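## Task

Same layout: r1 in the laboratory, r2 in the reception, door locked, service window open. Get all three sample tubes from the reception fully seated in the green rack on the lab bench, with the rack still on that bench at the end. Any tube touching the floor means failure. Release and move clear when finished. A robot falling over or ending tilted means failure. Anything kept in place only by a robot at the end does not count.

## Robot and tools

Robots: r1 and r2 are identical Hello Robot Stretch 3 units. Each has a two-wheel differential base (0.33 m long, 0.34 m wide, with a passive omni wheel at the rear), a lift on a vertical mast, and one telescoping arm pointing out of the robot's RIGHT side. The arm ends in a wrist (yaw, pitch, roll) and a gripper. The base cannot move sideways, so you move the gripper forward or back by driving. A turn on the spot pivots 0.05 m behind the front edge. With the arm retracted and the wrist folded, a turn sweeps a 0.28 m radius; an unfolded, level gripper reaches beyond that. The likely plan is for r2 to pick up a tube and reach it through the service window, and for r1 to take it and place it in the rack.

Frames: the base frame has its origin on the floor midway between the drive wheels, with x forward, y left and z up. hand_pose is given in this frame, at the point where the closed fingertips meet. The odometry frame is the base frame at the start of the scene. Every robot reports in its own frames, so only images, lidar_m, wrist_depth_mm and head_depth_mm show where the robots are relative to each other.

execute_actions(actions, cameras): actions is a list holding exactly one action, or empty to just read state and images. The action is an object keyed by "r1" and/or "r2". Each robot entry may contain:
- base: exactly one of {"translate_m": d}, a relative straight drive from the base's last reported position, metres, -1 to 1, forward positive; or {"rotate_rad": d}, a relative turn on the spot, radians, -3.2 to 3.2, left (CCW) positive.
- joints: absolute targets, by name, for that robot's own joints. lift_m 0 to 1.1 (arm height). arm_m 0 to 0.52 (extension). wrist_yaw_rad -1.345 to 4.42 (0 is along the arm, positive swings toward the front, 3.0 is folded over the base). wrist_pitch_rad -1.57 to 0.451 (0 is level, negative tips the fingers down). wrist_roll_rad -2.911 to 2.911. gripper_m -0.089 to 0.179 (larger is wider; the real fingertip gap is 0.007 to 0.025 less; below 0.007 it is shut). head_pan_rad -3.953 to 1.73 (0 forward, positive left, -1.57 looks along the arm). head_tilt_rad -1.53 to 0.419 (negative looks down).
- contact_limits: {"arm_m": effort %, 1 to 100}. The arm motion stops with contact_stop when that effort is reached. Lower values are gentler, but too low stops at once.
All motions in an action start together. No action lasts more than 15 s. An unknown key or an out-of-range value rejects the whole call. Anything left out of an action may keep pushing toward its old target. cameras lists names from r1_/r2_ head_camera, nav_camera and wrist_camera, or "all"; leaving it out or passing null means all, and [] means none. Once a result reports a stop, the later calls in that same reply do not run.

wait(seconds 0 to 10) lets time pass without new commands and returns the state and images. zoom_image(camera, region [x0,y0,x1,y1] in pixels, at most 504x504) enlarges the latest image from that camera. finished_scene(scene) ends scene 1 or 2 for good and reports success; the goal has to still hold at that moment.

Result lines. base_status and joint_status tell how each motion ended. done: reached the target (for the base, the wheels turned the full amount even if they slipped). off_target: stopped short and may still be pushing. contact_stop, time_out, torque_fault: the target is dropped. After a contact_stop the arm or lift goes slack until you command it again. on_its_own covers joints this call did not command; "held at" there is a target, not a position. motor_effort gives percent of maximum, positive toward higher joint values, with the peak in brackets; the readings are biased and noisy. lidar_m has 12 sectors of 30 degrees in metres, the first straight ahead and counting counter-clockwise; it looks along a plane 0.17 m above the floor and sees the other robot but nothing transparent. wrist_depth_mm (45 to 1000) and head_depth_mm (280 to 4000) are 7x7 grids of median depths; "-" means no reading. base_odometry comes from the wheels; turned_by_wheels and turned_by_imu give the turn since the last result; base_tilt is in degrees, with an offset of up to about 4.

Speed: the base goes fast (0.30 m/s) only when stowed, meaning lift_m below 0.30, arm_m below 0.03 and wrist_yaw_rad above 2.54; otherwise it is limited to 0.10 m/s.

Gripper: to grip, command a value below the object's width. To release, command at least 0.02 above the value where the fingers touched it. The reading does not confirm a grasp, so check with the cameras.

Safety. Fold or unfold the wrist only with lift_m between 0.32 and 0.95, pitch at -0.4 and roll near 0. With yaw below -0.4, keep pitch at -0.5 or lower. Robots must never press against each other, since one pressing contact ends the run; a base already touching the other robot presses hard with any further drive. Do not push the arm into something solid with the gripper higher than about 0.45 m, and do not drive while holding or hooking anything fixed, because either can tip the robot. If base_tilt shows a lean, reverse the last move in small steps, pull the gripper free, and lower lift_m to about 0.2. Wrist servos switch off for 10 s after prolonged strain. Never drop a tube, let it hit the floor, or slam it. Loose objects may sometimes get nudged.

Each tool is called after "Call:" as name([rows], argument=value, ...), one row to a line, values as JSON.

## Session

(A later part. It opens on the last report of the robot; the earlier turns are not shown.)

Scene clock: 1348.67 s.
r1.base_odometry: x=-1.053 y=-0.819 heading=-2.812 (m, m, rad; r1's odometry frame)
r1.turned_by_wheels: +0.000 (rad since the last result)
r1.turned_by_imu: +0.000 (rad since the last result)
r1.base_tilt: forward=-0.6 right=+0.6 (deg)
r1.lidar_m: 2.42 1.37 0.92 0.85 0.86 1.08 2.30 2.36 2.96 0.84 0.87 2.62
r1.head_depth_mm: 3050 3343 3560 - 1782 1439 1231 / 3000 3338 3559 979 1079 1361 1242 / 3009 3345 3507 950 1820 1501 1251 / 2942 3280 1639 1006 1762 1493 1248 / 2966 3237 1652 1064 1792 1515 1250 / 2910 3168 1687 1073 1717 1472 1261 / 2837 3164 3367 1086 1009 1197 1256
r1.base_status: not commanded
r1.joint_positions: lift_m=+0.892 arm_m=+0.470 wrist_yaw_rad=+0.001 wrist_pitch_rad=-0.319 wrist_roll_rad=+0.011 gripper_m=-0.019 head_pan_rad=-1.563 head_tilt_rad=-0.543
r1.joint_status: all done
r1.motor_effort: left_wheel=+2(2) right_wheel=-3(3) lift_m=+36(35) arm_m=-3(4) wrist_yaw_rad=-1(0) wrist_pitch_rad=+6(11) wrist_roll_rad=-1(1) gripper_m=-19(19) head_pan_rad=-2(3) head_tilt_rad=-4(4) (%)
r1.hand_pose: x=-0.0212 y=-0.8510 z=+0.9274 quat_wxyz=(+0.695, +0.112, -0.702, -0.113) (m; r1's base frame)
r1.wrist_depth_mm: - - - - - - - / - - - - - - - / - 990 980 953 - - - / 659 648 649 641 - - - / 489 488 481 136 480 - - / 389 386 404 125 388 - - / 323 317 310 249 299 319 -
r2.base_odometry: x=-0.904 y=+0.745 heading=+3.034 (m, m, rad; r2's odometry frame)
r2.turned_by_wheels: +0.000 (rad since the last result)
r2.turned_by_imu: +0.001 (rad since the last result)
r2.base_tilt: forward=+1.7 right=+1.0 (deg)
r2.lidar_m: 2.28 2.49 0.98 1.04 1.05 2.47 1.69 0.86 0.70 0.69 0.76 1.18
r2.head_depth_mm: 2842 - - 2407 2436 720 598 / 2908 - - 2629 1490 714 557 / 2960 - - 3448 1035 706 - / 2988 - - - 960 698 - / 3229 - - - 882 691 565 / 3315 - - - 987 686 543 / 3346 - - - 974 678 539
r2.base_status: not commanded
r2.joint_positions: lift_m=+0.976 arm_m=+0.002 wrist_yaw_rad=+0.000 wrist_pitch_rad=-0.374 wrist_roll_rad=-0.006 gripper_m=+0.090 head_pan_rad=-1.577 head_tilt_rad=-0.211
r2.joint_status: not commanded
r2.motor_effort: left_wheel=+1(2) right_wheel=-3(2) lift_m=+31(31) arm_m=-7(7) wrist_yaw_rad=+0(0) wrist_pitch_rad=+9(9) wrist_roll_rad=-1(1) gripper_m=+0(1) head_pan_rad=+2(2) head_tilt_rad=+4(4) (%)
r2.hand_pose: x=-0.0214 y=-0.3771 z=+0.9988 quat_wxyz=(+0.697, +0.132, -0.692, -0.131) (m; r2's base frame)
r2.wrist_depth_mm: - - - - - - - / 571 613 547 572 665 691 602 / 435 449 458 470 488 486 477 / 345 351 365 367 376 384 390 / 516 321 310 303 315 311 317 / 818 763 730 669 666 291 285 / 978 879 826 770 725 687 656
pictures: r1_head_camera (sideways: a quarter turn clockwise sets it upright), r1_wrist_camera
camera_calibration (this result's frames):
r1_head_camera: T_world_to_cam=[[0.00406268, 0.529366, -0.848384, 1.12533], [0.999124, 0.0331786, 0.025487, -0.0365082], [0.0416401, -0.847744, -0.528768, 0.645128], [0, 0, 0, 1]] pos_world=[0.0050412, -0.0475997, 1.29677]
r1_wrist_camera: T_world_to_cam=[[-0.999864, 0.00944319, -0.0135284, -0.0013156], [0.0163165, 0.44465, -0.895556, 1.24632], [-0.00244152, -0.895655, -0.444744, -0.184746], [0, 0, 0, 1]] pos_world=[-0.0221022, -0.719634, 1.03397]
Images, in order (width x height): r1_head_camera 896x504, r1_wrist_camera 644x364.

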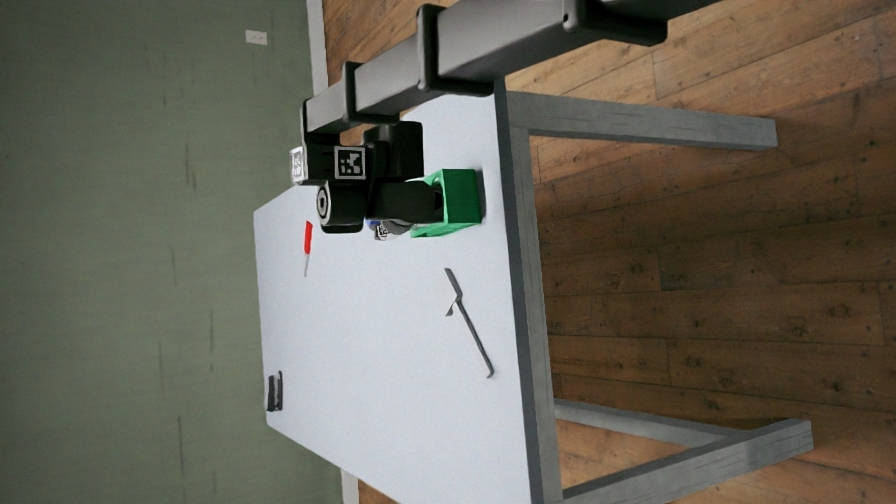

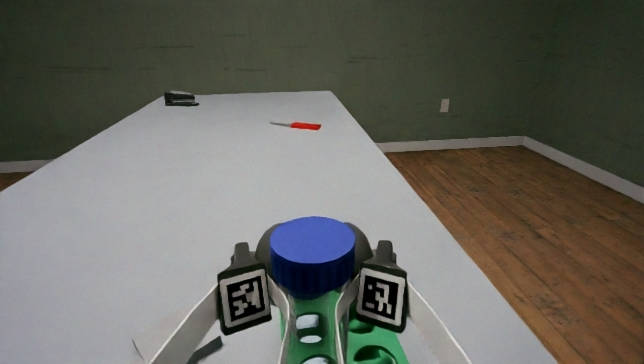

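Call:
execute_actions([
  {"r1": {"base": {"translate_m": -0.0395}, "joints": {"arm_m": 0.506, "wrist_pitch_rad": -0.235, "lift_m": 0.885}}},
], cameras=["r1_wrist_camera", "r1_head_camera"])

Scene clock: 1399.03 s.
r1.base_odometry: x=-1.015 y=-0.807 heading=-2.812 (m, m, rad; r1's odometry frame)
r1.turned_by_wheels: +0.000 (rad since the last result)
r1.turned_by_imu: +0.000 (rad since the last result)
r1.base_tilt: forward=-0.5 right=+0.5 (deg)
r1.lidar_m: 2.46 1.37 0.91 0.84 0.85 1.07 2.29 2.32 2.92 0.83 0.89 2.65
r1.head_depth_mm: 3011 3369 3581 2759 - 1445 1232 / 3038 3297 3564 982 1741 1452 1233 / 2984 3269 3493 953 1767 1412 1241 / 2953 3228 1641 962 1812 1510 1243 / 2946 3246 1651 1036 1771 1517 1257 / 2915 3161 1669 1074 1730 1516 1261 / 2890 3178 2018 1076 1617 1276 1262
r1.base_status: done
r1.joint_positions: lift_m=+0.885 arm_m=+0.506 wrist_yaw_rad=+0.001 wrist_pitch_rad=-0.261 wrist_roll_rad=+0.011 gripper_m=-0.019 head_pan_rad=-1.563 head_tilt_rad=-0.543
r1.joint_status: all done
r1.motor_effort: left_wheel=+2(3) right_wheel=-3(8) lift_m=+30(32) arm_m=+5(7) wrist_yaw_rad=-1(1) wrist_pitch_rad=+7(9) wrist_roll_rad=-1(1) gripper_m=-20(20) head_pan_rad=-2(2) head_tilt_rad=-4(3) (%)
r1.hand_pose: x=-0.0212 y=-0.8921 z=+0.9344 quat_wxyz=(+0.697, +0.092, -0.705, -0.092) (m; r1's base frame)
r1.wrist_depth_mm: - - - - - - - / - - - - - - - / - - - - - - - / 783 747 732 723 - - - / 538 535 529 136 - - - / 417 413 431 124 435 - - / 339 338 186 282 323 - -
r2.base_odometry: x=-0.904 y=+0.745 heading=+3.034 (m, m, rad; r2's odometry frame)
r2.turned_by_wheels: +0.000 (rad since the last result)
r2.turned_by_imu: +0.001 (rad since the last result)
r2.base_tilt: forward=+1.7 right=+1.0 (deg)
r2.lidar_m: 2.27 2.51 0.98 1.05 1.05 2.48 1.69 0.86 0.70 0.69 0.76 1.18
r2.head_depth_mm: 2863 - 1506 1445 1486 721 596 / 2929 - - 3052 3321 710 558 / 2931 - - 3463 1034 706 - / 3002 - - - 962 697 - / 3275 - - - 878 691 565 / 3299 - - - 990 684 543 / 3364 - - - 983 678 539
r2.base_status: not commanded
r2.joint_positions: lift_m=+0.976 arm_m=+0.002 wrist_yaw_rad=+0.000 wrist_pitch_rad=-0.374 wrist_roll_rad=-0.006 gripper_m=+0.090 head_pan_rad=-1.577 head_tilt_rad=-0.211
r2.joint_status: not commanded
r2.motor_effort: left_wheel=+2(2) right_wheel=-3(3) lift_m=+31(31) arm_m=-7(7) wrist_yaw_rad=-1(0) wrist_pitch_rad=+10(10) wrist_roll_rad=-1(1) gripper_m=+1(1) head_pan_rad=+2(2) head_tilt_rad=+4(5) (%)
r2.hand_pose: x=-0.0214 y=-0.3771 z=+0.9988 quat_wxyz=(+0.697, +0.132, -0.692, -0.131) (m; r2's base frame)
r2.wrist_depth_mm: - - - - - - - / 573 613 543 568 672 700 609 / 441 445 456 465 481 495 477 / 347 351 359 366 376 383 388 / 518 320 310 305 317 310 316 / 818 756 719 686 670 290 285 / 938 901 815 771 737 688 651
pictures: r1_head_camera (sideways: a quarter turn clockwise sets it upright), r1_wrist_camera
camera_calibration (this result's frames):
r1_head_camera: T_world_to_cam=[[0.00406262, 0.529366, -0.848384, 1.12533], [0.999124, 0.0331787, 0.025487, -0.0365082], [0.0416402, -0.847744, -0.528768, 0.645127], [0, 0, 0, 1]] pos_world=[0.0050412, -0.0475997, 1.29677]
r1_wrist_camera: T_world_to_cam=[[-0.999863, 0.00859486, -0.01412, -0.0010184], [0.0163592, 0.391994, -0.919822, 1.24662], [-0.0023708, -0.919927, -0.392082, -0.28928], [0, 0, 0, 1]] pos_world=[-0.0220978, -0.754775, 1.03323]
Images, in order (width x height): r1_head_camera 896x504, r1_wrist_camera 644x364.

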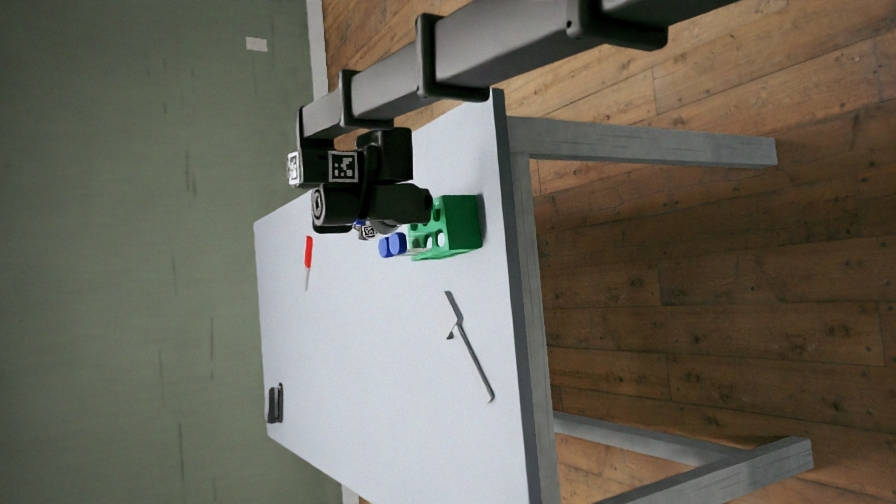

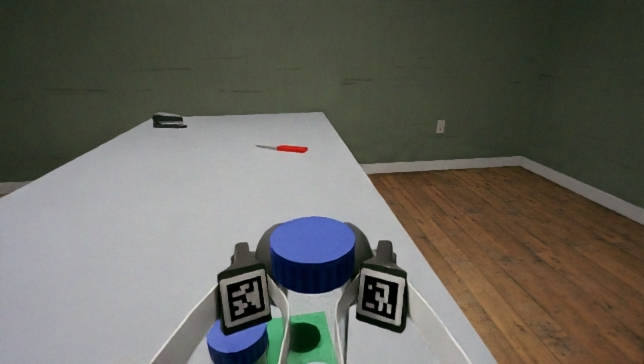

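Call:
zoom_image(camera="r1_wrist_camera", region=[180, 190, 420, 364])

Call:
zoom_image(camera="r1_head_camera", region=[350, 175, 500, 275])

Region (180, 190, 420, 364) of r1_wrist_camera's 644x364 image, scaled by 2.100; it fills the top 365 rows of this view, and the rest is white.

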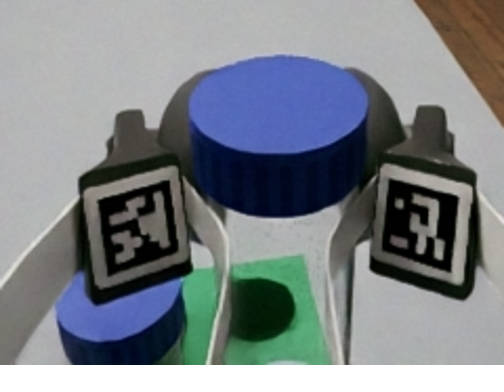

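Region (350, 175, 500, 275) of r1_head_camera's 896x504 image, scaled by 3.360, with more detail than that image has.

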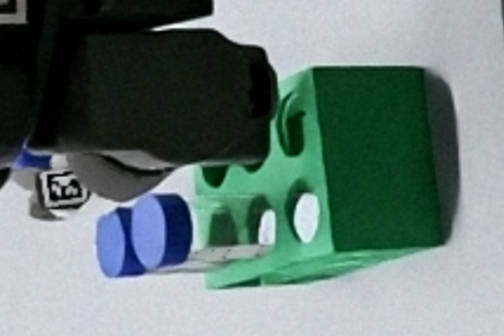

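Call:
execute_actions([
  {"r1": {"base": {"translate_m": -0.0015}, "joints": {"arm_m": 0.508, "lift_m": 0.811}}},
], cameras=["r1_wrist_camera", "r1_head_camera"])

Scene clock: 1419.20 s.
r1.base_odometry: x=-1.014 y=-0.806 heading=-2.812 (m, m, rad; r1's odometry frame)
r1.turned_by_wheels: +0.000 (rad since the last result)
r1.turned_by_imu: +0.000 (rad since the last result)
r1.base_tilt: forward=-0.5 right=+0.5 (deg)
r1.lidar_m: 2.46 1.37 0.91 0.84 0.85 1.07 2.29 2.32 2.92 0.83 0.89 2.66
r1.head_depth_mm: 3025 3399 3557 2543 - - 1198 / 3011 3341 3508 1145 1679 1442 1230 / 2992 3309 3576 938 1760 1414 1236 / 2984 3261 1630 978 1821 1503 1253 / 2937 3243 1659 1042 1776 1513 1255 / 2886 3208 1688 1075 1738 1527 1256 / 2891 3182 2037 1084 1749 1279 1229
r1.base_status: done
r1.joint_positions: lift_m=+0.815 arm_m=+0.508 wrist_yaw_rad=+0.001 wrist_pitch_rad=-0.163 wrist_roll_rad=+0.020 gripper_m=-0.019 head_pan_rad=-1.563 head_tilt_rad=-0.544
r1.joint_status: lift_m contact_stop (moved -0.070 of -0.074); the others done
r1.on_its_own: lift_m is slack since a contact_stop, until your next command for it
r1.motor_effort: left_wheel=+1(4) right_wheel=-2(9) lift_m=+30(28) arm_m=+4(4) wrist_yaw_rad=-1(1) wrist_pitch_rad=-20(23) wrist_roll_rad=-4(4) gripper_m=-19(20) head_pan_rad=-2(3) head_tilt_rad=-4(3) (%)
r1.hand_pose: x=-0.0212 y=-0.9016 z=+0.8882 quat_wxyz=(+0.698, +0.058, -0.712, -0.058) (m; r1's base frame)
r1.wrist_depth_mm: - - - - - - - / - - - - - - - / - - - - - - - / - 820 797 771 - - - / 528 519 510 134 - - - / 387 378 180 125 374 - - / 301 300 216 242 284 - -
r2.base_odometry: x=-0.904 y=+0.745 heading=+3.034 (m, m, rad; r2's odometry frame)
r2.turned_by_wheels: +0.000 (rad since the last result)
r2.turned_by_imu: +0.001 (rad since the last result)
r2.base_tilt: forward=+1.7 right=+1.0 (deg)
r2.lidar_m: 2.28 2.50 0.98 1.04 1.05 2.48 1.69 0.86 0.70 0.69 0.76 1.18
r2.head_depth_mm: 2868 - - 1439 1483 719 596 / 2886 - - 3038 3301 714 557 / 2935 - - 3461 1031 704 - / 3016 - - - 963 696 - / 3252 - - - 878 693 565 / 3285 - - - 991 684 542 / 3378 - - - 979 679 539
r2.base_status: not commanded
r2.joint_positions: lift_m=+0.976 arm_m=+0.002 wrist_yaw_rad=+0.000 wrist_pitch_rad=-0.374 wrist_roll_rad=-0.006 gripper_m=+0.090 head_pan_rad=-1.577 head_tilt_rad=-0.211
r2.joint_status: not commanded
r2.motor_effort: left_wheel=+2(2) right_wheel=-3(3) lift_m=+31(31) arm_m=-7(7) wrist_yaw_rad=+0(1) wrist_pitch_rad=+10(10) wrist_roll_rad=-1(1) gripper_m=+1(0) head_pan_rad=+2(2) head_tilt_rad=+4(5) (%)
r2.hand_pose: x=-0.0214 y=-0.3771 z=+0.9988 quat_wxyz=(+0.697, +0.132, -0.692, -0.131) (m; r2's base frame)
r2.wrist_depth_mm: - - - - - - - / 573 608 546 569 679 685 607 / 434 450 460 465 481 489 476 / 348 351 361 366 376 381 388 / 519 320 311 305 316 311 317 / 811 775 710 686 667 290 284 / 939 894 848 766 732 699 651
pictures: r1_head_camera (sideways: a quarter turn clockwise sets it upright), r1_wrist_camera
camera_calibration (this result's frames):
r1_head_camera: T_world_to_cam=[[0.0040627, 0.529379, -0.848375, 1.12532], [0.999124, 0.0331779, 0.0254874, -0.0365087], [0.0416399, -0.847736, -0.528781, 0.645145], [0, 0, 0, 1]] pos_world=[0.00504118, -0.0475996, 1.29677]
r1_wrist_camera: T_world_to_cam=[[-0.999671, 0.00870358, -0.0241146, 0.0073938], [0.0256156, 0.300539, -0.953425, 1.15545], [-0.00105084, -0.95373, -0.300663, -0.427842], [0, 0, 0, 1]] pos_world=[-0.0226558, -0.755367, 0.973176]
Images, in order (width x height): r1_head_camera 896x504, r1_wrist_camera 644x364.

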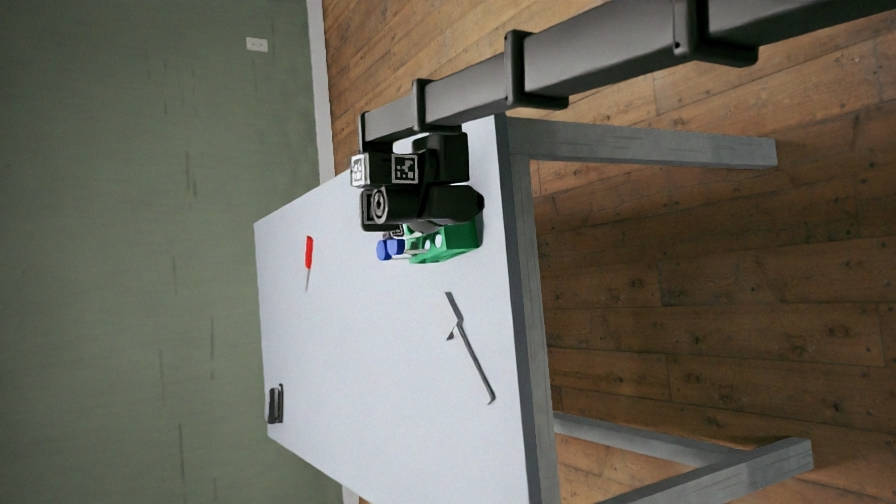

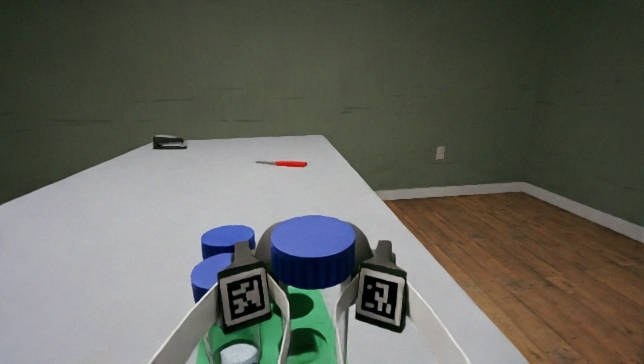

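Call:
execute_actions([
  {"r1": {"joints": {"lift_m": 0.848}}},
], cameras=["r1_wrist_camera", "r1_head_camera"])

Scene clock: 1423.40 s.
r1.base_odometry: x=-1.014 y=-0.806 heading=-2.812 (m, m, rad; r1's odometry frame)
r1.turned_by_wheels: +0.000 (rad since the last result)
r1.turned_by_imu: +0.000 (rad since the last result)
r1.base_tilt: forward=-0.6 right=+0.5 (deg)
r1.lidar_m: 2.46 1.37 0.91 0.84 0.85 1.07 2.29 2.31 2.91 0.83 0.89 2.65
r1.head_depth_mm: 3064 3351 3498 2668 - 1421 1226 / 3039 3318 3603 949 1716 1437 1230 / 2991 3352 3529 953 1749 1409 1235 / 2902 3252 1626 977 1815 1507 1248 / 2923 3196 1662 1047 1765 1521 1254 / 2891 3160 1666 1078 1728 1514 1263 / 2904 3132 2000 1083 1739 1279 1229
r1.base_status: not commanded
r1.joint_positions: lift_m=+0.848 arm_m=+0.508 wrist_yaw_rad=+0.001 wrist_pitch_rad=-0.254 wrist_roll_rad=+0.013 gripper_m=-0.019 head_pan_rad=-1.563 head_tilt_rad=-0.544
r1.joint_status: all done
r1.motor_effort: left_wheel=+1(1) right_wheel=-2(2) lift_m=+37(37) arm_m=+4(4) wrist_yaw_rad=+0(1) wrist_pitch_rad=+5(13) wrist_roll_rad=-1(4) gripper_m=-21(20) head_pan_rad=-3(2) head_tilt_rad=-4(4) (%)
r1.hand_pose: x=-0.0213 y=-0.8947 z=+0.8988 quat_wxyz=(+0.697, +0.090, -0.706, -0.090) (m; r1's base frame)
r1.wrist_depth_mm: - - - - - - - / - - - - - - - / - - - - - - - / 664 650 650 647 - - - / 470 468 461 135 514 - - / 365 361 260 124 362 - - / 296 295 226 237 281 - -
r2.base_odometry: x=-0.904 y=+0.745 heading=+3.034 (m, m, rad; r2's odometry frame)
r2.turned_by_wheels: +0.000 (rad since the last result)
r2.turned_by_imu: +0.001 (rad since the last result)
r2.base_tilt: forward=+1.7 right=+1.0 (deg)
r2.lidar_m: 2.28 2.49 0.98 1.04 1.05 2.47 1.69 0.86 0.70 0.69 0.76 1.17
r2.head_depth_mm: 2844 - - 1449 1484 721 598 / 2911 - - 3041 3365 713 558 / 2985 - - 3515 1035 705 - / 2994 - - - 959 699 - / 3259 - - - 880 692 565 / 3279 - - - 991 687 542 / 3356 - - - 979 679 540
r2.base_status: not commanded
r2.joint_positions: lift_m=+0.976 arm_m=+0.002 wrist_yaw_rad=+0.000 wrist_pitch_rad=-0.374 wrist_roll_rad=-0.006 gripper_m=+0.090 head_pan_rad=-1.577 head_tilt_rad=-0.211
r2.joint_status: not commanded
r2.motor_effort: left_wheel=+2(2) right_wheel=-3(3) lift_m=+31(31) arm_m=-7(6) wrist_yaw_rad=-1(1) wrist_pitch_rad=+9(10) wrist_roll_rad=-1(0) gripper_m=-1(0) head_pan_rad=+2(2) head_tilt_rad=+5(5) (%)
r2.hand_pose: x=-0.0214 y=-0.3771 z=+0.9988 quat_wxyz=(+0.697, +0.132, -0.692, -0.131) (m; r2's base frame)
r2.wrist_depth_mm: - - - - - - - / 557 609 544 567 669 696 613 / 436 446 455 471 476 498 475 / 346 351 361 366 379 380 389 / 517 320 309 305 315 311 316 / 828 765 708 679 660 291 283 / 932 912 831 776 730 684 651
pictures: r1_head_camera (sideways: a quarter turn clockwise sets it upright), r1_wrist_camera
camera_calibration (this result's frames):
r1_head_camera: T_world_to_cam=[[0.0040627, 0.529379, -0.848375, 1.12532], [0.999124, 0.0331779, 0.0254874, -0.0365087], [0.0416399, -0.847736, -0.528781, 0.645145], [0, 0, 0, 1]] pos_world=[0.00504118, -0.0475996, 1.29677]
r1_wrist_camera: T_world_to_cam=[[-0.999834, 0.00909144, -0.0157984, 0.000414449], [0.0180831, 0.385856, -0.922382, 1.21174], [-0.00228986, -0.922514, -0.385957, -0.313485], [0, 0, 0, 1]] pos_world=[-0.0222156, -0.756757, 0.996705]
Images, in order (width x height): r1_head_camera 896x504, r1_wrist_camera 644x364.

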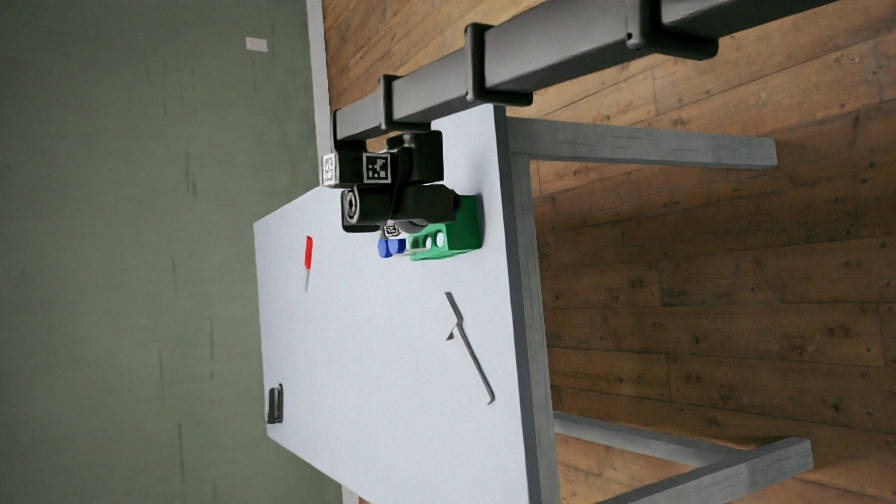

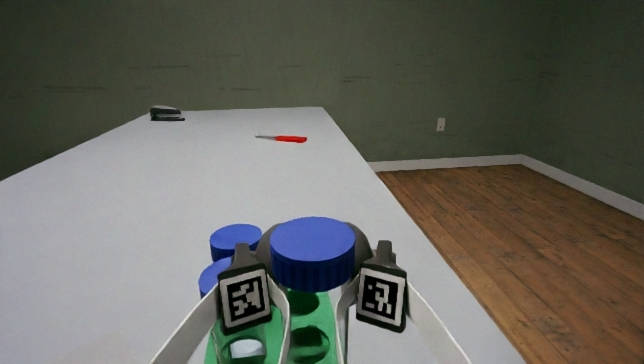

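Call:
zoom_image(camera="r1_wrist_camera", region=[170, 190, 410, 364])

Call:
zoom_image(camera="r1_head_camera", region=[350, 175, 500, 275])

Region (170, 190, 410, 364) of r1_wrist_camera's 644x364 image, scaled by 2.100; it fills the top 365 rows of this view, and the rest is white.

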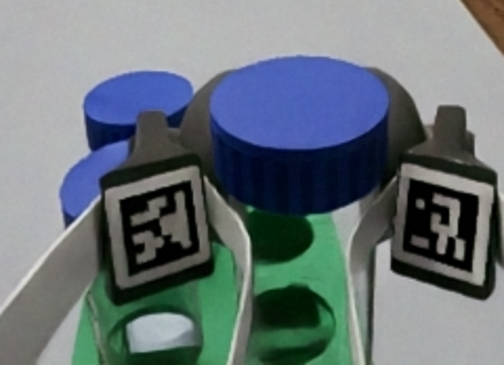

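Region (350, 175, 500, 275) of r1_head_camera's 896x504 image, scaled by 3.360, with more detail than that image has.

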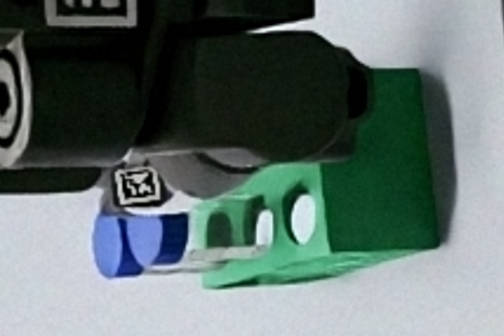

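Call:
execute_actions([
  {"r1": {"joints": {"lift_m": 0.872, "wrist_pitch_rad": -0.185}}},
], cameras=[])

Call:
execute_actions([
  {"r1": {"joints": {"wrist_yaw_rad": 0.177, "arm_m": 0.502}}},
], cameras=["r1_wrist_camera", "r1_head_camera"])

Scene clock: 1467.33 s.
r1.base_odometry: x=-1.014 y=-0.806 heading=-2.812 (m, m, rad; r1's odometry frame)
r1.turned_by_wheels: +0.000 (rad since the last result)
r1.turned_by_imu: +0.000 (rad since the last result)
r1.base_tilt: forward=-0.5 right=+0.5 (deg)
r1.lidar_m: 2.46 1.37 0.91 0.84 0.85 1.08 2.29 2.32 2.92 0.83 0.89 2.66
r1.head_depth_mm: 3065 3404 3545 2738 - 1436 1230 / 2991 3341 3566 984 1732 1447 1237 / 2988 3309 3497 961 1754 1412 1234 / 2936 3235 1688 964 1814 1514 1245 / 2944 3241 1661 1044 1778 1509 1254 / 2916 3203 1664 1073 1728 1521 1259 / 2910 3130 2035 1086 1748 1275 1242
r1.base_status: not commanded
r1.joint_positions: lift_m=+0.872 arm_m=+0.508 wrist_yaw_rad=+0.001 wrist_pitch_rad=-0.211 wrist_roll_rad=+0.013 gripper_m=-0.019 head_pan_rad=-1.563 head_tilt_rad=-0.544
r1.joint_status: all done
r1.motor_effort: left_wheel=+1(2) right_wheel=-2(2) lift_m=+36(38) arm_m=+4(3) wrist_yaw_rad=+0(1) wrist_pitch_rad=+7(7) wrist_roll_rad=-1(1) gripper_m=-21(19) head_pan_rad=-3(2) head_tilt_rad=-4(3) (%)
r1.hand_pose: x=-0.0212 y=-0.8983 z=+0.9334 quat_wxyz=(+0.699, +0.075, -0.707, -0.075) (m; r1's base frame)
r1.wrist_depth_mm: - - - - - - - / - - - - - - - / - - - - - - - / - 837 819 815 - - - / 573 565 562 135 - - - / 434 429 446 124 - - - / 349 343 185 280 333 - -
r2.base_odometry: x=-0.904 y=+0.745 heading=+3.034 (m, m, rad; r2's odometry frame)
r2.turned_by_wheels: +0.000 (rad since the last result)
r2.turned_by_imu: +0.001 (rad since the last result)
r2.base_tilt: forward=+1.7 right=+1.0 (deg)
r2.lidar_m: 2.28 2.50 0.98 1.04 1.05 2.48 1.69 0.86 0.70 0.69 0.76 1.18
r2.head_depth_mm: 2832 - - 1451 1497 719 596 / 2892 - - 3043 3307 711 558 / 2963 - - 3397 1036 705 - / 2982 - - - 963 700 - / 3270 - - - 878 691 564 / 3339 - - - 989 686 542 / 3376 - - - 982 680 539
r2.base_status: not commanded
r2.joint_positions: lift_m=+0.976 arm_m=+0.002 wrist_yaw_rad=+0.000 wrist_pitch_rad=-0.374 wrist_roll_rad=-0.006 gripper_m=+0.090 head_pan_rad=-1.577 head_tilt_rad=-0.211
r2.joint_status: not commanded
r2.motor_effort: left_wheel=+2(1) right_wheel=-3(3) lift_m=+31(31) arm_m=-7(7) wrist_yaw_rad=-1(0) wrist_pitch_rad=+10(9) wrist_roll_rad=-1(1) gripper_m=+0(1) head_pan_rad=+1(1) head_tilt_rad=+4(5) (%)
r2.hand_pose: x=-0.0214 y=-0.3771 z=+0.9988 quat_wxyz=(+0.697, +0.132, -0.692, -0.131) (m; r2's base frame)
r2.wrist_depth_mm: - - - - - - - / 567 616 545 565 671 706 615 / 435 452 457 463 480 495 473 / 346 352 362 365 372 379 389 / 520 321 310 304 314 311 317 / 811 761 701 683 659 290 286 / 969 888 839 779 728 695 643
pictures: none
No camera images: the call's "cameras" was empty. Leave "cameras" out to get every camera's image.

Scene clock: 1468.17 s.
r1.base_odometry: x=-1.014 y=-0.806 heading=-2.812 (m, m, rad; r1's odometry frame)
r1.turned_by_wheels: +0.000 (rad since the last result)
r1.turned_by_imu: +0.000 (rad since the last result)
r1.base_tilt: forward=-0.6 right=+0.6 (deg)
r1.lidar_m: 2.46 1.37 0.91 0.84 0.85 1.08 2.29 2.31 2.92 0.83 0.89 2.66
r1.head_depth_mm: 3059 3373 3609 2715 - 1430 1225 / 3009 3320 3532 987 1743 1437 1235 / 3003 3273 3494 959 1746 1418 1239 / 2981 3248 1752 963 1823 1506 1251 / 2965 3216 1659 1039 1787 1511 1244 / 2884 3197 1665 1066 1733 1534 1264 / 2885 3144 2028 1083 1742 1278 1239
r1.base_status: not commanded
r1.joint_positions: lift_m=+0.872 arm_m=+0.502 wrist_yaw_rad=+0.174 wrist_pitch_rad=-0.211 wrist_roll_rad=+0.013 gripper_m=-0.019 head_pan_rad=-1.563 head_tilt_rad=-0.544
r1.joint_status: all done
r1.motor_effort: left_wheel=+2(2) right_wheel=-2(2) lift_m=+36(36) arm_m=-3(4) wrist_yaw_rad=+2(2) wrist_pitch_rad=+7(7) wrist_roll_rad=-1(1) gripper_m=-21(20) head_pan_rad=-3(3) head_tilt_rad=-3(3) (%)
r1.hand_pose: x=+0.0210 y=-0.8890 z=+0.9334 quat_wxyz=(+0.703, +0.135, -0.698, -0.014) (m; r1's base frame)
r1.wrist_depth_mm: - - - - - - - / - - - - - - - / - - - - - - - / - 823 821 811 897 - - / 575 565 566 136 551 - - / 433 429 446 124 434 - - / 346 346 331 197 314 340 -
r2.base_odometry: x=-0.904 y=+0.745 heading=+3.034 (m, m, rad; r2's odometry frame)
r2.turned_by_wheels: +0.000 (rad since the last result)
r2.turned_by_imu: +0.000 (rad since the last result)
r2.base_tilt: forward=+1.7 right=+1.0 (deg)
r2.lidar_m: 2.28 2.50 0.99 1.04 1.05 2.48 1.70 0.86 0.70 0.69 0.76 1.18
r2.head_depth_mm: 2874 - - 1465 1480 720 597 / 2934 - - 3004 3292 712 555 / 2951 - - 3489 1040 704 - / 2946 - - - 964 699 - / 3298 - - - 883 690 566 / 3320 - - - 986 685 542 / 3375 - - - 978 678 540
r2.base_status: not commanded
r2.joint_positions: lift_m=+0.976 arm_m=+0.002 wrist_yaw_rad=+0.000 wrist_pitch_rad=-0.374 wrist_roll_rad=-0.006 gripper_m=+0.090 head_pan_rad=-1.577 head_tilt_rad=-0.211
r2.joint_status: not commanded
r2.motor_effort: left_wheel=+2(2) right_wheel=-3(3) lift_m=+31(31) arm_m=-7(7) wrist_yaw_rad=-1(0) wrist_pitch_rad=+10(9) wrist_roll_rad=-1(1) gripper_m=+1(0) head_pan_rad=+2(2) head_tilt_rad=+4(5) (%)
r2.hand_pose: x=-0.0214 y=-0.3771 z=+0.9988 quat_wxyz=(+0.697, +0.132, -0.692, -0.131) (m; r2's base frame)
r2.wrist_depth_mm: - - - - - - - / 569 603 543 570 670 703 599 / 435 450 460 465 480 488 472 / 346 351 362 366 374 384 387 / 517 321 311 304 315 312 318 / 807 765 719 678 651 289 285 / 931 894 819 775 719 694 654
pictures: r1_head_camera (sideways: a quarter turn clockwise sets it upright), r1_wrist_camera
camera_calibration (this result's frames):
r1_head_camera: T_world_to_cam=[[0.00406264, 0.529379, -0.848375, 1.12532], [0.999124, 0.0331781, 0.0254874, -0.0365087], [0.04164, -0.847736, -0.528781, 0.645145], [0, 0, 0, 1]] pos_world=[0.00504119, -0.0475996, 1.29677]
r1_wrist_camera: T_world_to_cam=[[-0.986341, -0.163927, -0.0160743, -0.110663], [-0.0418012, 0.343515, -0.938216, 1.21906], [0.159321, -0.92473, -0.345676, -0.337777], [0, 0, 0, 1]] pos_world=[-0.00437784, -0.74926, 1.0252]
Images, in order (width x height): r1_head_camera 896x504, r1_wrist_camera 644x364.

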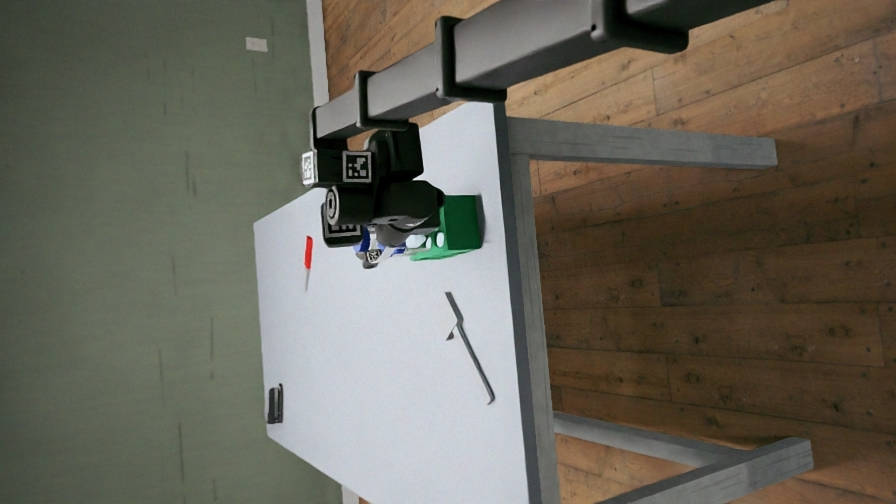

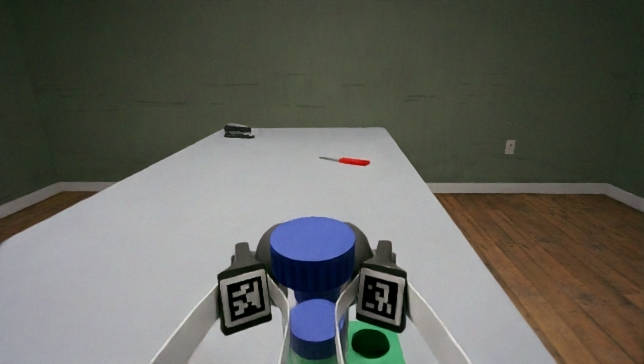

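Call:
zoom_image(camera="r1_wrist_camera", region=[210, 190, 450, 364])

Call:
zoom_image(camera="r1_head_camera", region=[350, 185, 500, 285])

Region (210, 190, 450, 364) of r1_wrist_camera's 644x364 image, scaled by 2.100; it fills the top 365 rows of this view, and the rest is white.

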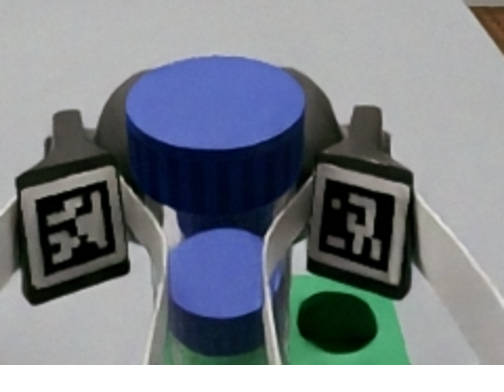

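Region (350, 185, 500, 285) of r1_head_camera's 896x504 image, scaled by 3.360, with more detail than that image has.

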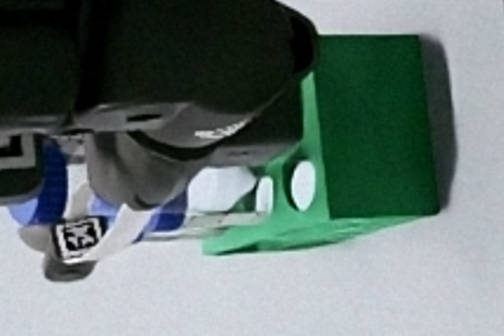

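Call:
execute_actions([
  {"r1": {"joints": {"lift_m": 0.826, "arm_m": 0.500}}},
], cameras=["r1_wrist_camera", "r1_head_camera"])

Scene clock: 1489.03 s.
r1.base_odometry: x=-1.014 y=-0.806 heading=-2.812 (m, m, rad; r1's odometry frame)
r1.turned_by_wheels: +0.000 (rad since the last result)
r1.turned_by_imu: +0.000 (rad since the last result)
r1.base_tilt: forward=-0.6 right=+0.5 (deg)
r1.lidar_m: 2.46 1.37 0.91 0.84 0.85 1.07 2.29 2.32 2.92 0.83 0.89 2.66
r1.head_depth_mm: 2993 3411 3605 2532 - - 1211 / 3002 3379 3716 984 1702 1451 1242 / 2984 3337 3450 944 1760 1409 1241 / 2934 3213 1630 972 1824 1507 1250 / 2929 3211 1656 1041 1778 1502 1261 / 2915 3174 1695 1074 1729 1520 1254 / 2912 3146 2013 1086 1729 1273 1239
r1.base_status: not commanded
r1.joint_positions: lift_m=+0.826 arm_m=+0.500 wrist_yaw_rad=+0.174 wrist_pitch_rad=-0.206 wrist_roll_rad=+0.013 gripper_m=-0.019 head_pan_rad=-1.563 head_tilt_rad=-0.544
r1.joint_status: all done
r1.motor_effort: left_wheel=+1(2) right_wheel=-2(2) lift_m=+30(29) arm_m=-3(5) wrist_yaw_rad=+2(3) wrist_pitch_rad=+6(7) wrist_roll_rad=-1(1) gripper_m=-20(19) head_pan_rad=-2(3) head_tilt_rad=-4(3) (%)
r1.hand_pose: x=+0.0212 y=-0.8874 z=+0.8888 quat_wxyz=(+0.703, +0.134, -0.698, -0.012) (m; r1's base frame)
r1.wrist_depth_mm: - - - - - - - / - - - - - - - / - - - - - - - / - 698 689 677 673 - - / 479 479 469 135 463 - - / 363 357 374 124 358 350 - / 289 280 277 206 236 280 -
r2.base_odometry: x=-0.904 y=+0.745 heading=+3.034 (m, m, rad; r2's odometry frame)
r2.turned_by_wheels: +0.000 (rad since the last result)
r2.turned_by_imu: +0.001 (rad since the last result)
r2.base_tilt: forward=+1.7 right=+1.0 (deg)
r2.lidar_m: 2.28 2.49 0.98 1.04 1.05 2.47 1.70 0.86 0.70 0.69 0.76 1.18
r2.head_depth_mm: 2862 - - 1466 1493 720 597 / 2925 - - 3045 3339 713 557 / 2951 - - 3489 1038 704 - / 2975 - - - 960 698 - / 3255 - - - 880 691 565 / 3302 - - - 991 684 542 / 3413 - - - 981 682 539
r2.base_status: not commanded
r2.joint_positions: lift_m=+0.976 arm_m=+0.002 wrist_yaw_rad=+0.000 wrist_pitch_rad=-0.374 wrist_roll_rad=-0.006 gripper_m=+0.090 head_pan_rad=-1.577 head_tilt_rad=-0.211
r2.joint_status: not commanded
r2.motor_effort: left_wheel=+2(2) right_wheel=-3(3) lift_m=+30(31) arm_m=-7(7) wrist_yaw_rad=-1(1) wrist_pitch_rad=+9(9) wrist_roll_rad=-1(1) gripper_m=+0(0) head_pan_rad=+2(2) head_tilt_rad=+4(4) (%)
r2.hand_pose: x=-0.0214 y=-0.3771 z=+0.9988 quat_wxyz=(+0.697, +0.132, -0.692, -0.131) (m; r2's base frame)
r2.wrist_depth_mm: - - - - - - - / 569 610 544 561 665 688 612 / 441 447 456 468 479 496 483 / 345 353 358 366 374 383 391 / 518 322 310 304 314 311 314 / 799 772 720 664 660 289 286 / 953 899 828 776 737 686 654
pictures: r1_head_camera (sideways: a quarter turn clockwise sets it upright), r1_wrist_camera
camera_calibration (this result's frames):
r1_head_camera: T_world_to_cam=[[0.00406264, 0.52938, -0.848375, 1.12532], [0.999124, 0.0331781, 0.0254874, -0.0365087], [0.04164, -0.847736, -0.528781, 0.645145], [0, 0, 0, 1]] pos_world=[0.00504119, -0.0475996, 1.29677]
r1_wrist_camera: T_world_to_cam=[[-0.986281, -0.164285, -0.0161208, -0.111254], [-0.0410817, 0.338865, -0.939938, 1.1741], [0.159881, -0.92638, -0.340966, -0.35734], [0, 0, 0, 1]] pos_world=[-0.00436188, -0.747172, 0.979945]
Images, in order (width x height): r1_head_camera 896x504, r1_wrist_camera 644x364.

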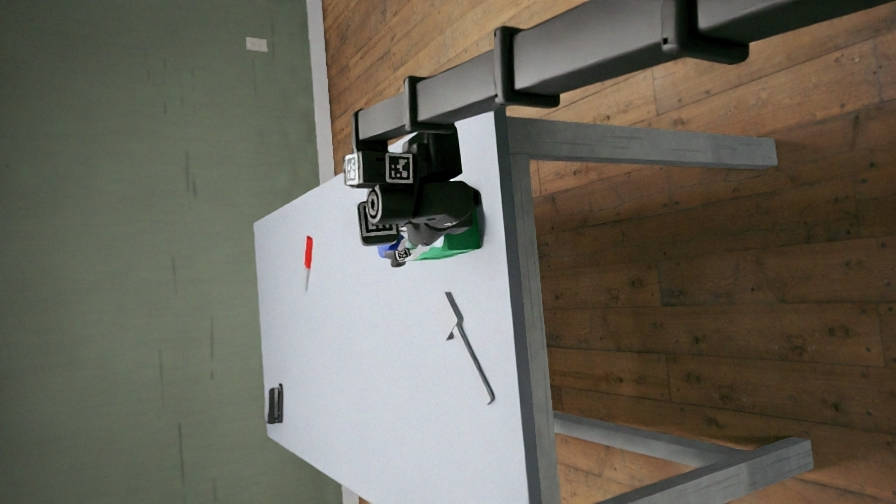

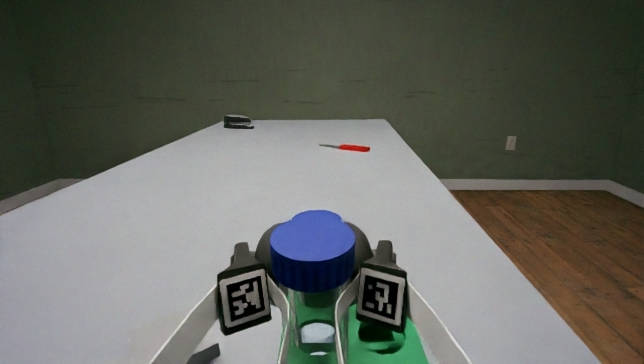

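Call:
execute_actions([
  {"r1": {"joints": {"lift_m": 0.800}}},
], cameras=["r1_wrist_camera", "r1_head_camera"])

Scene clock: 1491.70 s.
r1.base_odometry: x=-1.014 y=-0.806 heading=-2.812 (m, m, rad; r1's odometry frame)
r1.turned_by_wheels: +0.000 (rad since the last result)
r1.turned_by_imu: +0.000 (rad since the last result)
r1.base_tilt: forward=-0.6 right=+0.6 (deg)
r1.lidar_m: 2.45 1.37 0.91 0.84 0.85 1.07 2.28 2.32 2.92 0.83 0.89 2.65
r1.head_depth_mm: 3030 3353 3593 2500 1973 - 1203 / 3050 3314 3599 2633 1083 1443 1237 / 2975 3261 3504 920 1758 1423 1237 / 2974 3194 1626 979 1846 1506 1251 / 2961 3241 1651 1041 1773 1520 1251 / 2964 3185 1664 1073 1720 1518 1265 / 2852 3113 2019 1085 1744 1274 1242
r1.base_status: not commanded
r1.joint_positions: lift_m=+0.800 arm_m=+0.500 wrist_yaw_rad=+0.174 wrist_pitch_rad=-0.199 wrist_roll_rad=+0.013 gripper_m=-0.019 head_pan_rad=-1.563 head_tilt_rad=-0.544
r1.joint_status: all done
r1.motor_effort: left_wheel=+2(2) right_wheel=-2(2) lift_m=+29(33) arm_m=-3(3) wrist_yaw_rad=+2(2) wrist_pitch_rad=+4(6) wrist_roll_rad=-1(1) gripper_m=-19(21) head_pan_rad=-2(3) head_tilt_rad=-4(3) (%)
r1.hand_pose: x=+0.0213 y=-0.8879 z=+0.8646 quat_wxyz=(+0.703, +0.131, -0.699, -0.010) (m; r1's base frame)
r1.wrist_depth_mm: - - - - - - - / - - - - - - - / - - - - - - - / - 635 623 613 610 - - / 429 427 422 135 414 - - / 323 319 335 125 311 310 - / 257 243 245 181 204 251 258
r2.base_odometry: x=-0.904 y=+0.745 heading=+3.034 (m, m, rad; r2's odometry frame)
r2.turned_by_wheels: +0.000 (rad since the last result)
r2.turned_by_imu: +0.000 (rad since the last result)
r2.base_tilt: forward=+1.7 right=+1.1 (deg)
r2.lidar_m: 2.28 2.50 0.98 1.04 1.05 2.48 1.69 0.86 0.70 0.69 0.76 1.18
r2.head_depth_mm: 2873 - - 1453 1485 718 595 / 2900 - - 3076 3320 711 557 / 2918 - - 3527 1039 704 - / 2965 - - - 962 698 - / 3299 - - - 884 691 564 / 3314 - - - 992 685 543 / 3387 - - - 977 680 539
r2.base_status: not commanded
r2.joint_positions: lift_m=+0.976 arm_m=+0.002 wrist_yaw_rad=+0.000 wrist_pitch_rad=-0.374 wrist_roll_rad=-0.006 gripper_m=+0.090 head_pan_rad=-1.577 head_tilt_rad=-0.211
r2.joint_status: not commanded
r2.motor_effort: left_wheel=+2(2) right_wheel=-3(3) lift_m=+31(31) arm_m=-7(7) wrist_yaw_rad=-1(0) wrist_pitch_rad=+9(9) wrist_roll_rad=+0(0) gripper_m=+0(0) head_pan_rad=+2(2) head_tilt_rad=+5(4) (%)
r2.hand_pose: x=-0.0214 y=-0.3771 z=+0.9988 quat_wxyz=(+0.697, +0.132, -0.692, -0.131) (m; r2's base frame)
r2.wrist_depth_mm: - - - - - - - / 574 604 542 568 666 692 606 / 436 447 463 468 478 492 478 / 346 355 360 367 371 382 391 / 520 321 310 304 314 311 314 / 808 767 717 673 665 289 285 / 972 885 827 779 733 699 651
pictures: r1_head_camera (sideways: a quarter turn clockwise sets it upright), r1_wrist_camera
camera_calibration (this result's frames):
r1_head_camera: T_world_to_cam=[[0.00406264, 0.529379, -0.848376, 1.12532], [0.999124, 0.0331781, 0.0254874, -0.0365087], [0.04164, -0.847736, -0.528781, 0.645144], [0, 0, 0, 1]] pos_world=[0.00504119, -0.0475996, 1.29677]
r1_wrist_camera: T_world_to_cam=[[-0.986255, -0.164438, -0.0161861, -0.111709], [-0.0399322, 0.33226, -0.942342, 1.14768], [0.160335, -0.928743, -0.334259, -0.374015], [0, 0, 0, 1]] pos_world=[-0.00437691, -0.74706, 0.954678]
Images, in order (width x height): r1_head_camera 896x504, r1_wrist_camera 644x364.

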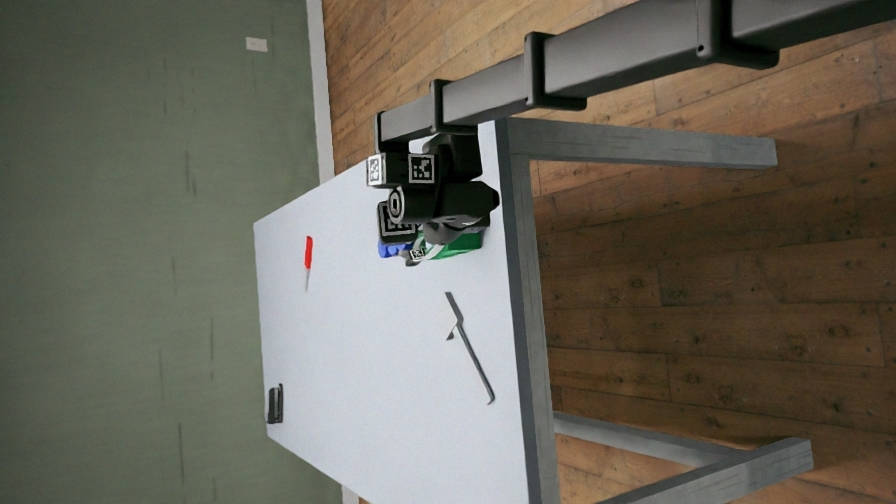

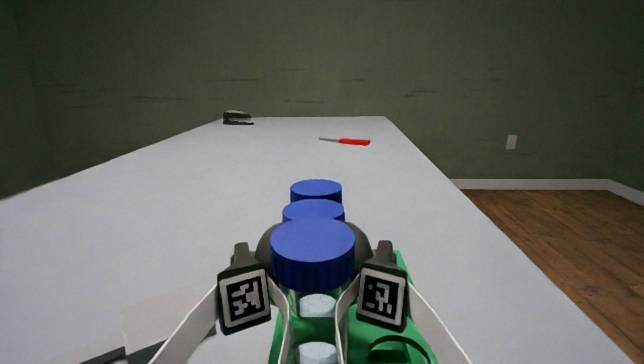

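Call:
execute_actions([
  {"r1": {"joints": {"gripper_m": 0.09}}},
], cameras=["r1_wrist_camera"])

Scene clock: 1496.23 s.
r1.base_odometry: x=-1.014 y=-0.806 heading=-2.812 (m, m, rad; r1's odometry frame)
r1.turned_by_wheels: +0.000 (rad since the last result)
r1.turned_by_imu: +0.000 (rad since the last result)
r1.base_tilt: forward=-0.6 right=+0.5 (deg)
r1.lidar_m: 2.46 1.37 0.91 0.84 0.85 1.08 2.29 2.31 2.92 0.83 0.89 2.66
r1.head_depth_mm: 3029 3388 3615 2487 1963 - 1194 / 3062 3280 3606 2617 1084 1438 1234 / 2989 3340 3509 920 1766 1416 1228 / 2975 3283 1628 965 1830 1505 1247 / 2930 3183 1651 1038 1765 1522 1256 / 2887 3195 1687 1074 1736 1530 1255 / 2855 3188 2006 1084 1753 1277 1236
r1.base_status: not commanded
r1.joint_positions: lift_m=+0.800 arm_m=+0.500 wrist_yaw_rad=+0.174 wrist_pitch_rad=-0.205 wrist_roll_rad=+0.013 gripper_m=+0.090 head_pan_rad=-1.563 head_tilt_rad=-0.544
r1.joint_status: all done
r1.motor_effort: left_wheel=+1(2) right_wheel=-2(2) lift_m=+29(30) arm_m=-3(3) wrist_yaw_rad=+2(2) wrist_pitch_rad=+5(6) wrist_roll_rad=-1(1) gripper_m=+1(82) head_pan_rad=-3(3) head_tilt_rad=-3(3) (%)
r1.hand_pose: x=+0.0212 y=-0.8875 z=+0.8631 quat_wxyz=(+0.703, +0.133, -0.699, -0.012) (m; r1's base frame)
r1.wrist_depth_mm: - - - - - - - / - - - - - - - / - - - - - - - / - 614 609 557 594 - - / 425 417 427 165 432 456 - / 318 324 313 134 262 306 - / 255 239 251 179 199 247 257
r2.base_odometry: x=-0.904 y=+0.745 heading=+3.034 (m, m, rad; r2's odometry frame)
r2.turned_by_wheels: +0.000 (rad since the last result)
r2.turned_by_imu: +0.001 (rad since the last result)
r2.base_tilt: forward=+1.7 right=+1.0 (deg)
r2.lidar_m: 2.28 2.50 0.98 1.04 1.05 2.48 1.70 0.86 0.70 0.69 0.76 1.18
r2.head_depth_mm: 2852 - - 1450 1486 720 596 / 2891 - - 3046 3324 713 559 / 2918 - - 3457 1034 708 - / 2983 - - - 958 698 - / 3291 - - - 879 692 564 / 3317 - - - 991 687 542 / 3367 - - - 976 679 539
r2.base_status: not commanded
r2.joint_positions: lift_m=+0.976 arm_m=+0.002 wrist_yaw_rad=+0.000 wrist_pitch_rad=-0.374 wrist_roll_rad=-0.006 gripper_m=+0.090 head_pan_rad=-1.577 head_tilt_rad=-0.211
r2.joint_status: not commanded
r2.motor_effort: left_wheel=+2(1) right_wheel=-3(3) lift_m=+30(31) arm_m=-7(7) wrist_yaw_rad=-1(0) wrist_pitch_rad=+10(10) wrist_roll_rad=+0(1) gripper_m=+1(0) head_pan_rad=+2(2) head_tilt_rad=+5(4) (%)
r2.hand_pose: x=-0.0214 y=-0.3771 z=+0.9988 quat_wxyz=(+0.697, +0.132, -0.692, -0.131) (m; r2's base frame)
r2.wrist_depth_mm: - - - - - - - / 569 604 546 569 671 696 606 / 434 447 455 466 482 492 475 / 345 353 361 366 372 385 387 / 519 323 310 305 315 313 316 / 811 771 712 688 662 290 284 / 952 888 846 774 725 684 660
pictures: r1_wrist_camera
camera_calibration (this result's frames):
r1_wrist_camera: T_world_to_cam=[[-0.986271, -0.164349, -0.0160778, -0.111752], [-0.0409992, 0.338022, -0.940245, 1.1494], [0.159963, -0.926677, -0.340119, -0.367188], [0, 0, 0, 1]] pos_world=[-0.0043572, -0.747154, 0.954035]
Images, in order (width x height): r1_wrist_camera 644x364.

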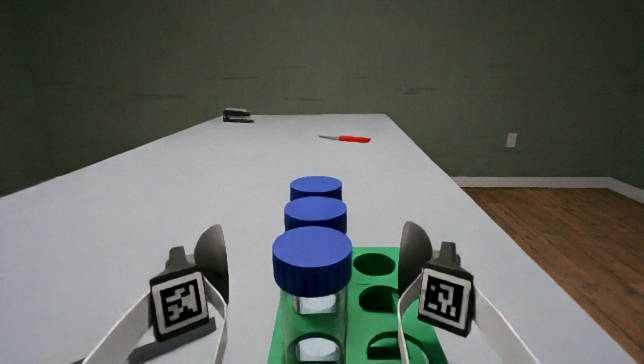

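Call:
execute_actions([
  {"r1": {"joints": {"arm_m": 0.30, "lift_m": 0.86}}},
], cameras=["r1_wrist_camera", "r1_head_camera"])

Scene clock: 1501.97 s.
r1.base_odometry: x=-1.014 y=-0.806 heading=-2.812 (m, m, rad; r1's odometry frame)
r1.turned_by_wheels: +0.000 (rad since the last result)
r1.turned_by_imu: +0.000 (rad since the last result)
r1.base_tilt: forward=-0.6 right=+0.5 (deg)
r1.lidar_m: 2.46 1.37 0.91 0.84 0.85 1.08 2.29 2.31 2.92 0.83 0.89 2.65
r1.head_depth_mm: 3056 3369 3545 2618 - 1437 1215 / 3035 3304 3591 - 1740 1439 1233 / 3005 3305 3548 - 1752 1414 1235 / 2939 3299 1619 994 1825 1500 1241 / 2899 3198 1645 1038 1775 1506 1252 / 2923 3186 1693 1075 1719 1519 1253 / 2889 3139 2011 1088 1724 1265 1234
r1.base_status: not commanded
r1.joint_positions: lift_m=+0.860 arm_m=+0.300 wrist_yaw_rad=+0.176 wrist_pitch_rad=-0.205 wrist_roll_rad=+0.012 gripper_m=+0.090 head_pan_rad=-1.563 head_tilt_rad=-0.544
r1.joint_status: all done
r1.motor_effort: left_wheel=+1(2) right_wheel=-2(2) lift_m=+35(41) arm_m=-3(3) wrist_yaw_rad=+0(2) wrist_pitch_rad=+6(6) wrist_roll_rad=-1(1) gripper_m=+1(0) head_pan_rad=-2(2) head_tilt_rad=-4(3) (%)
r1.hand_pose: x=+0.0215 y=-0.6874 z=+0.9229 quat_wxyz=(+0.703, +0.134, -0.698, -0.011) (m; r1's base frame)
r1.wrist_depth_mm: - - - - - - - / - - - - - - - / - - - - - - - / - 826 798 795 799 - - / 554 549 568 480 534 - - / 416 428 412 373 353 433 - / 336 327 333 331 321 325 -
r2.base_odometry: x=-0.904 y=+0.745 heading=+3.034 (m, m, rad; r2's odometry frame)
r2.turned_by_wheels: +0.000 (rad since the last result)
r2.turned_by_imu: +0.001 (rad since the last result)
r2.base_tilt: forward=+1.7 right=+1.0 (deg)
r2.lidar_m: 2.28 2.50 0.98 1.05 1.05 2.48 1.69 0.86 0.70 0.69 0.76 1.18
r2.head_depth_mm: 2852 - - 1450 1486 719 596 / 2917 - - 3005 3305 711 558 / 2919 - - 3501 1031 707 - / 3005 - - - 959 696 - / 3258 - - - 880 692 563 / 3299 - - - 987 684 543 / 3428 - - - 980 679 537
r2.base_status: not commanded
r2.joint_positions: lift_m=+0.976 arm_m=+0.002 wrist_yaw_rad=+0.000 wrist_pitch_rad=-0.374 wrist_roll_rad=-0.006 gripper_m=+0.090 head_pan_rad=-1.577 head_tilt_rad=-0.211
r2.joint_status: not commanded
r2.motor_effort: left_wheel=+2(2) right_wheel=-3(3) lift_m=+31(30) arm_m=-7(7) wrist_yaw_rad=+0(0) wrist_pitch_rad=+9(9) wrist_roll_rad=+0(1) gripper_m=+0(0) head_pan_rad=+2(2) head_tilt_rad=+5(5) (%)
r2.hand_pose: x=-0.0214 y=-0.3771 z=+0.9988 quat_wxyz=(+0.697, +0.132, -0.692, -0.131) (m; r2's base frame)
r2.wrist_depth_mm: - - - - - - - / 573 603 535 570 662 691 609 / 435 444 454 469 478 501 476 / 347 353 358 362 375 380 390 / 517 321 309 306 316 312 317 / 809 770 716 677 669 290 284 / 954 879 821 771 721 684 653
pictures: r1_head_camera (sideways: a quarter turn clockwise sets it upright), r1_wrist_camera
camera_calibration (this result's frames):
r1_head_camera: T_world_to_cam=[[0.00406248, 0.529383, -0.848373, 1.12532], [0.999124, 0.0331782, 0.0254875, -0.0365089], [0.0416401, -0.847734, -0.528785, 0.64515], [0, 0, 0, 1]] pos_world=[0.0050412, -0.0475996, 1.29677]
r1_wrist_camera: T_world_to_cam=[[-0.986055, -0.165701, -0.0154768, -0.0791059], [-0.0420188, 0.337867, -0.940256, 1.13794], [0.161031, -0.926493, -0.340117, -0.161422], [0, 0, 0, 1]] pos_world=[-0.00419401, -0.547135, 1.01383]
Images, in order (width x height): r1_head_camera 896x504, r1_wrist_camera 644x364.

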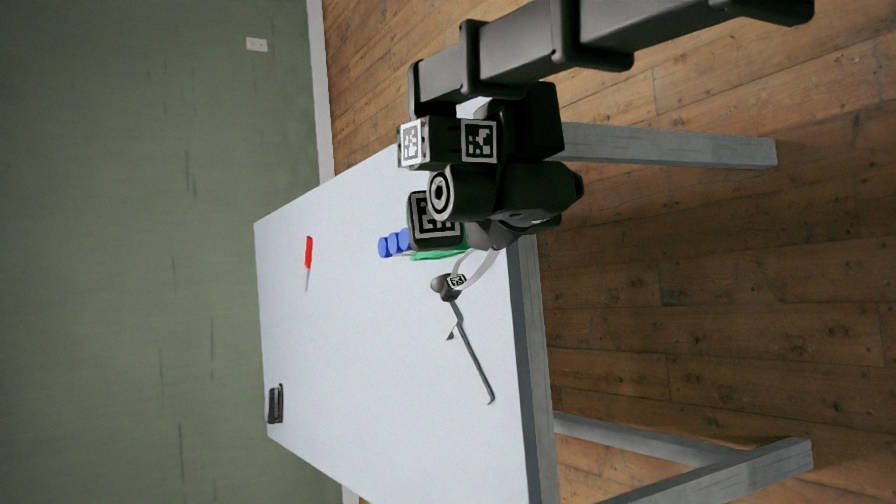

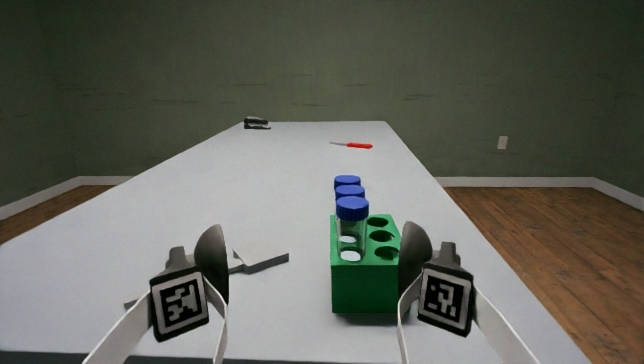

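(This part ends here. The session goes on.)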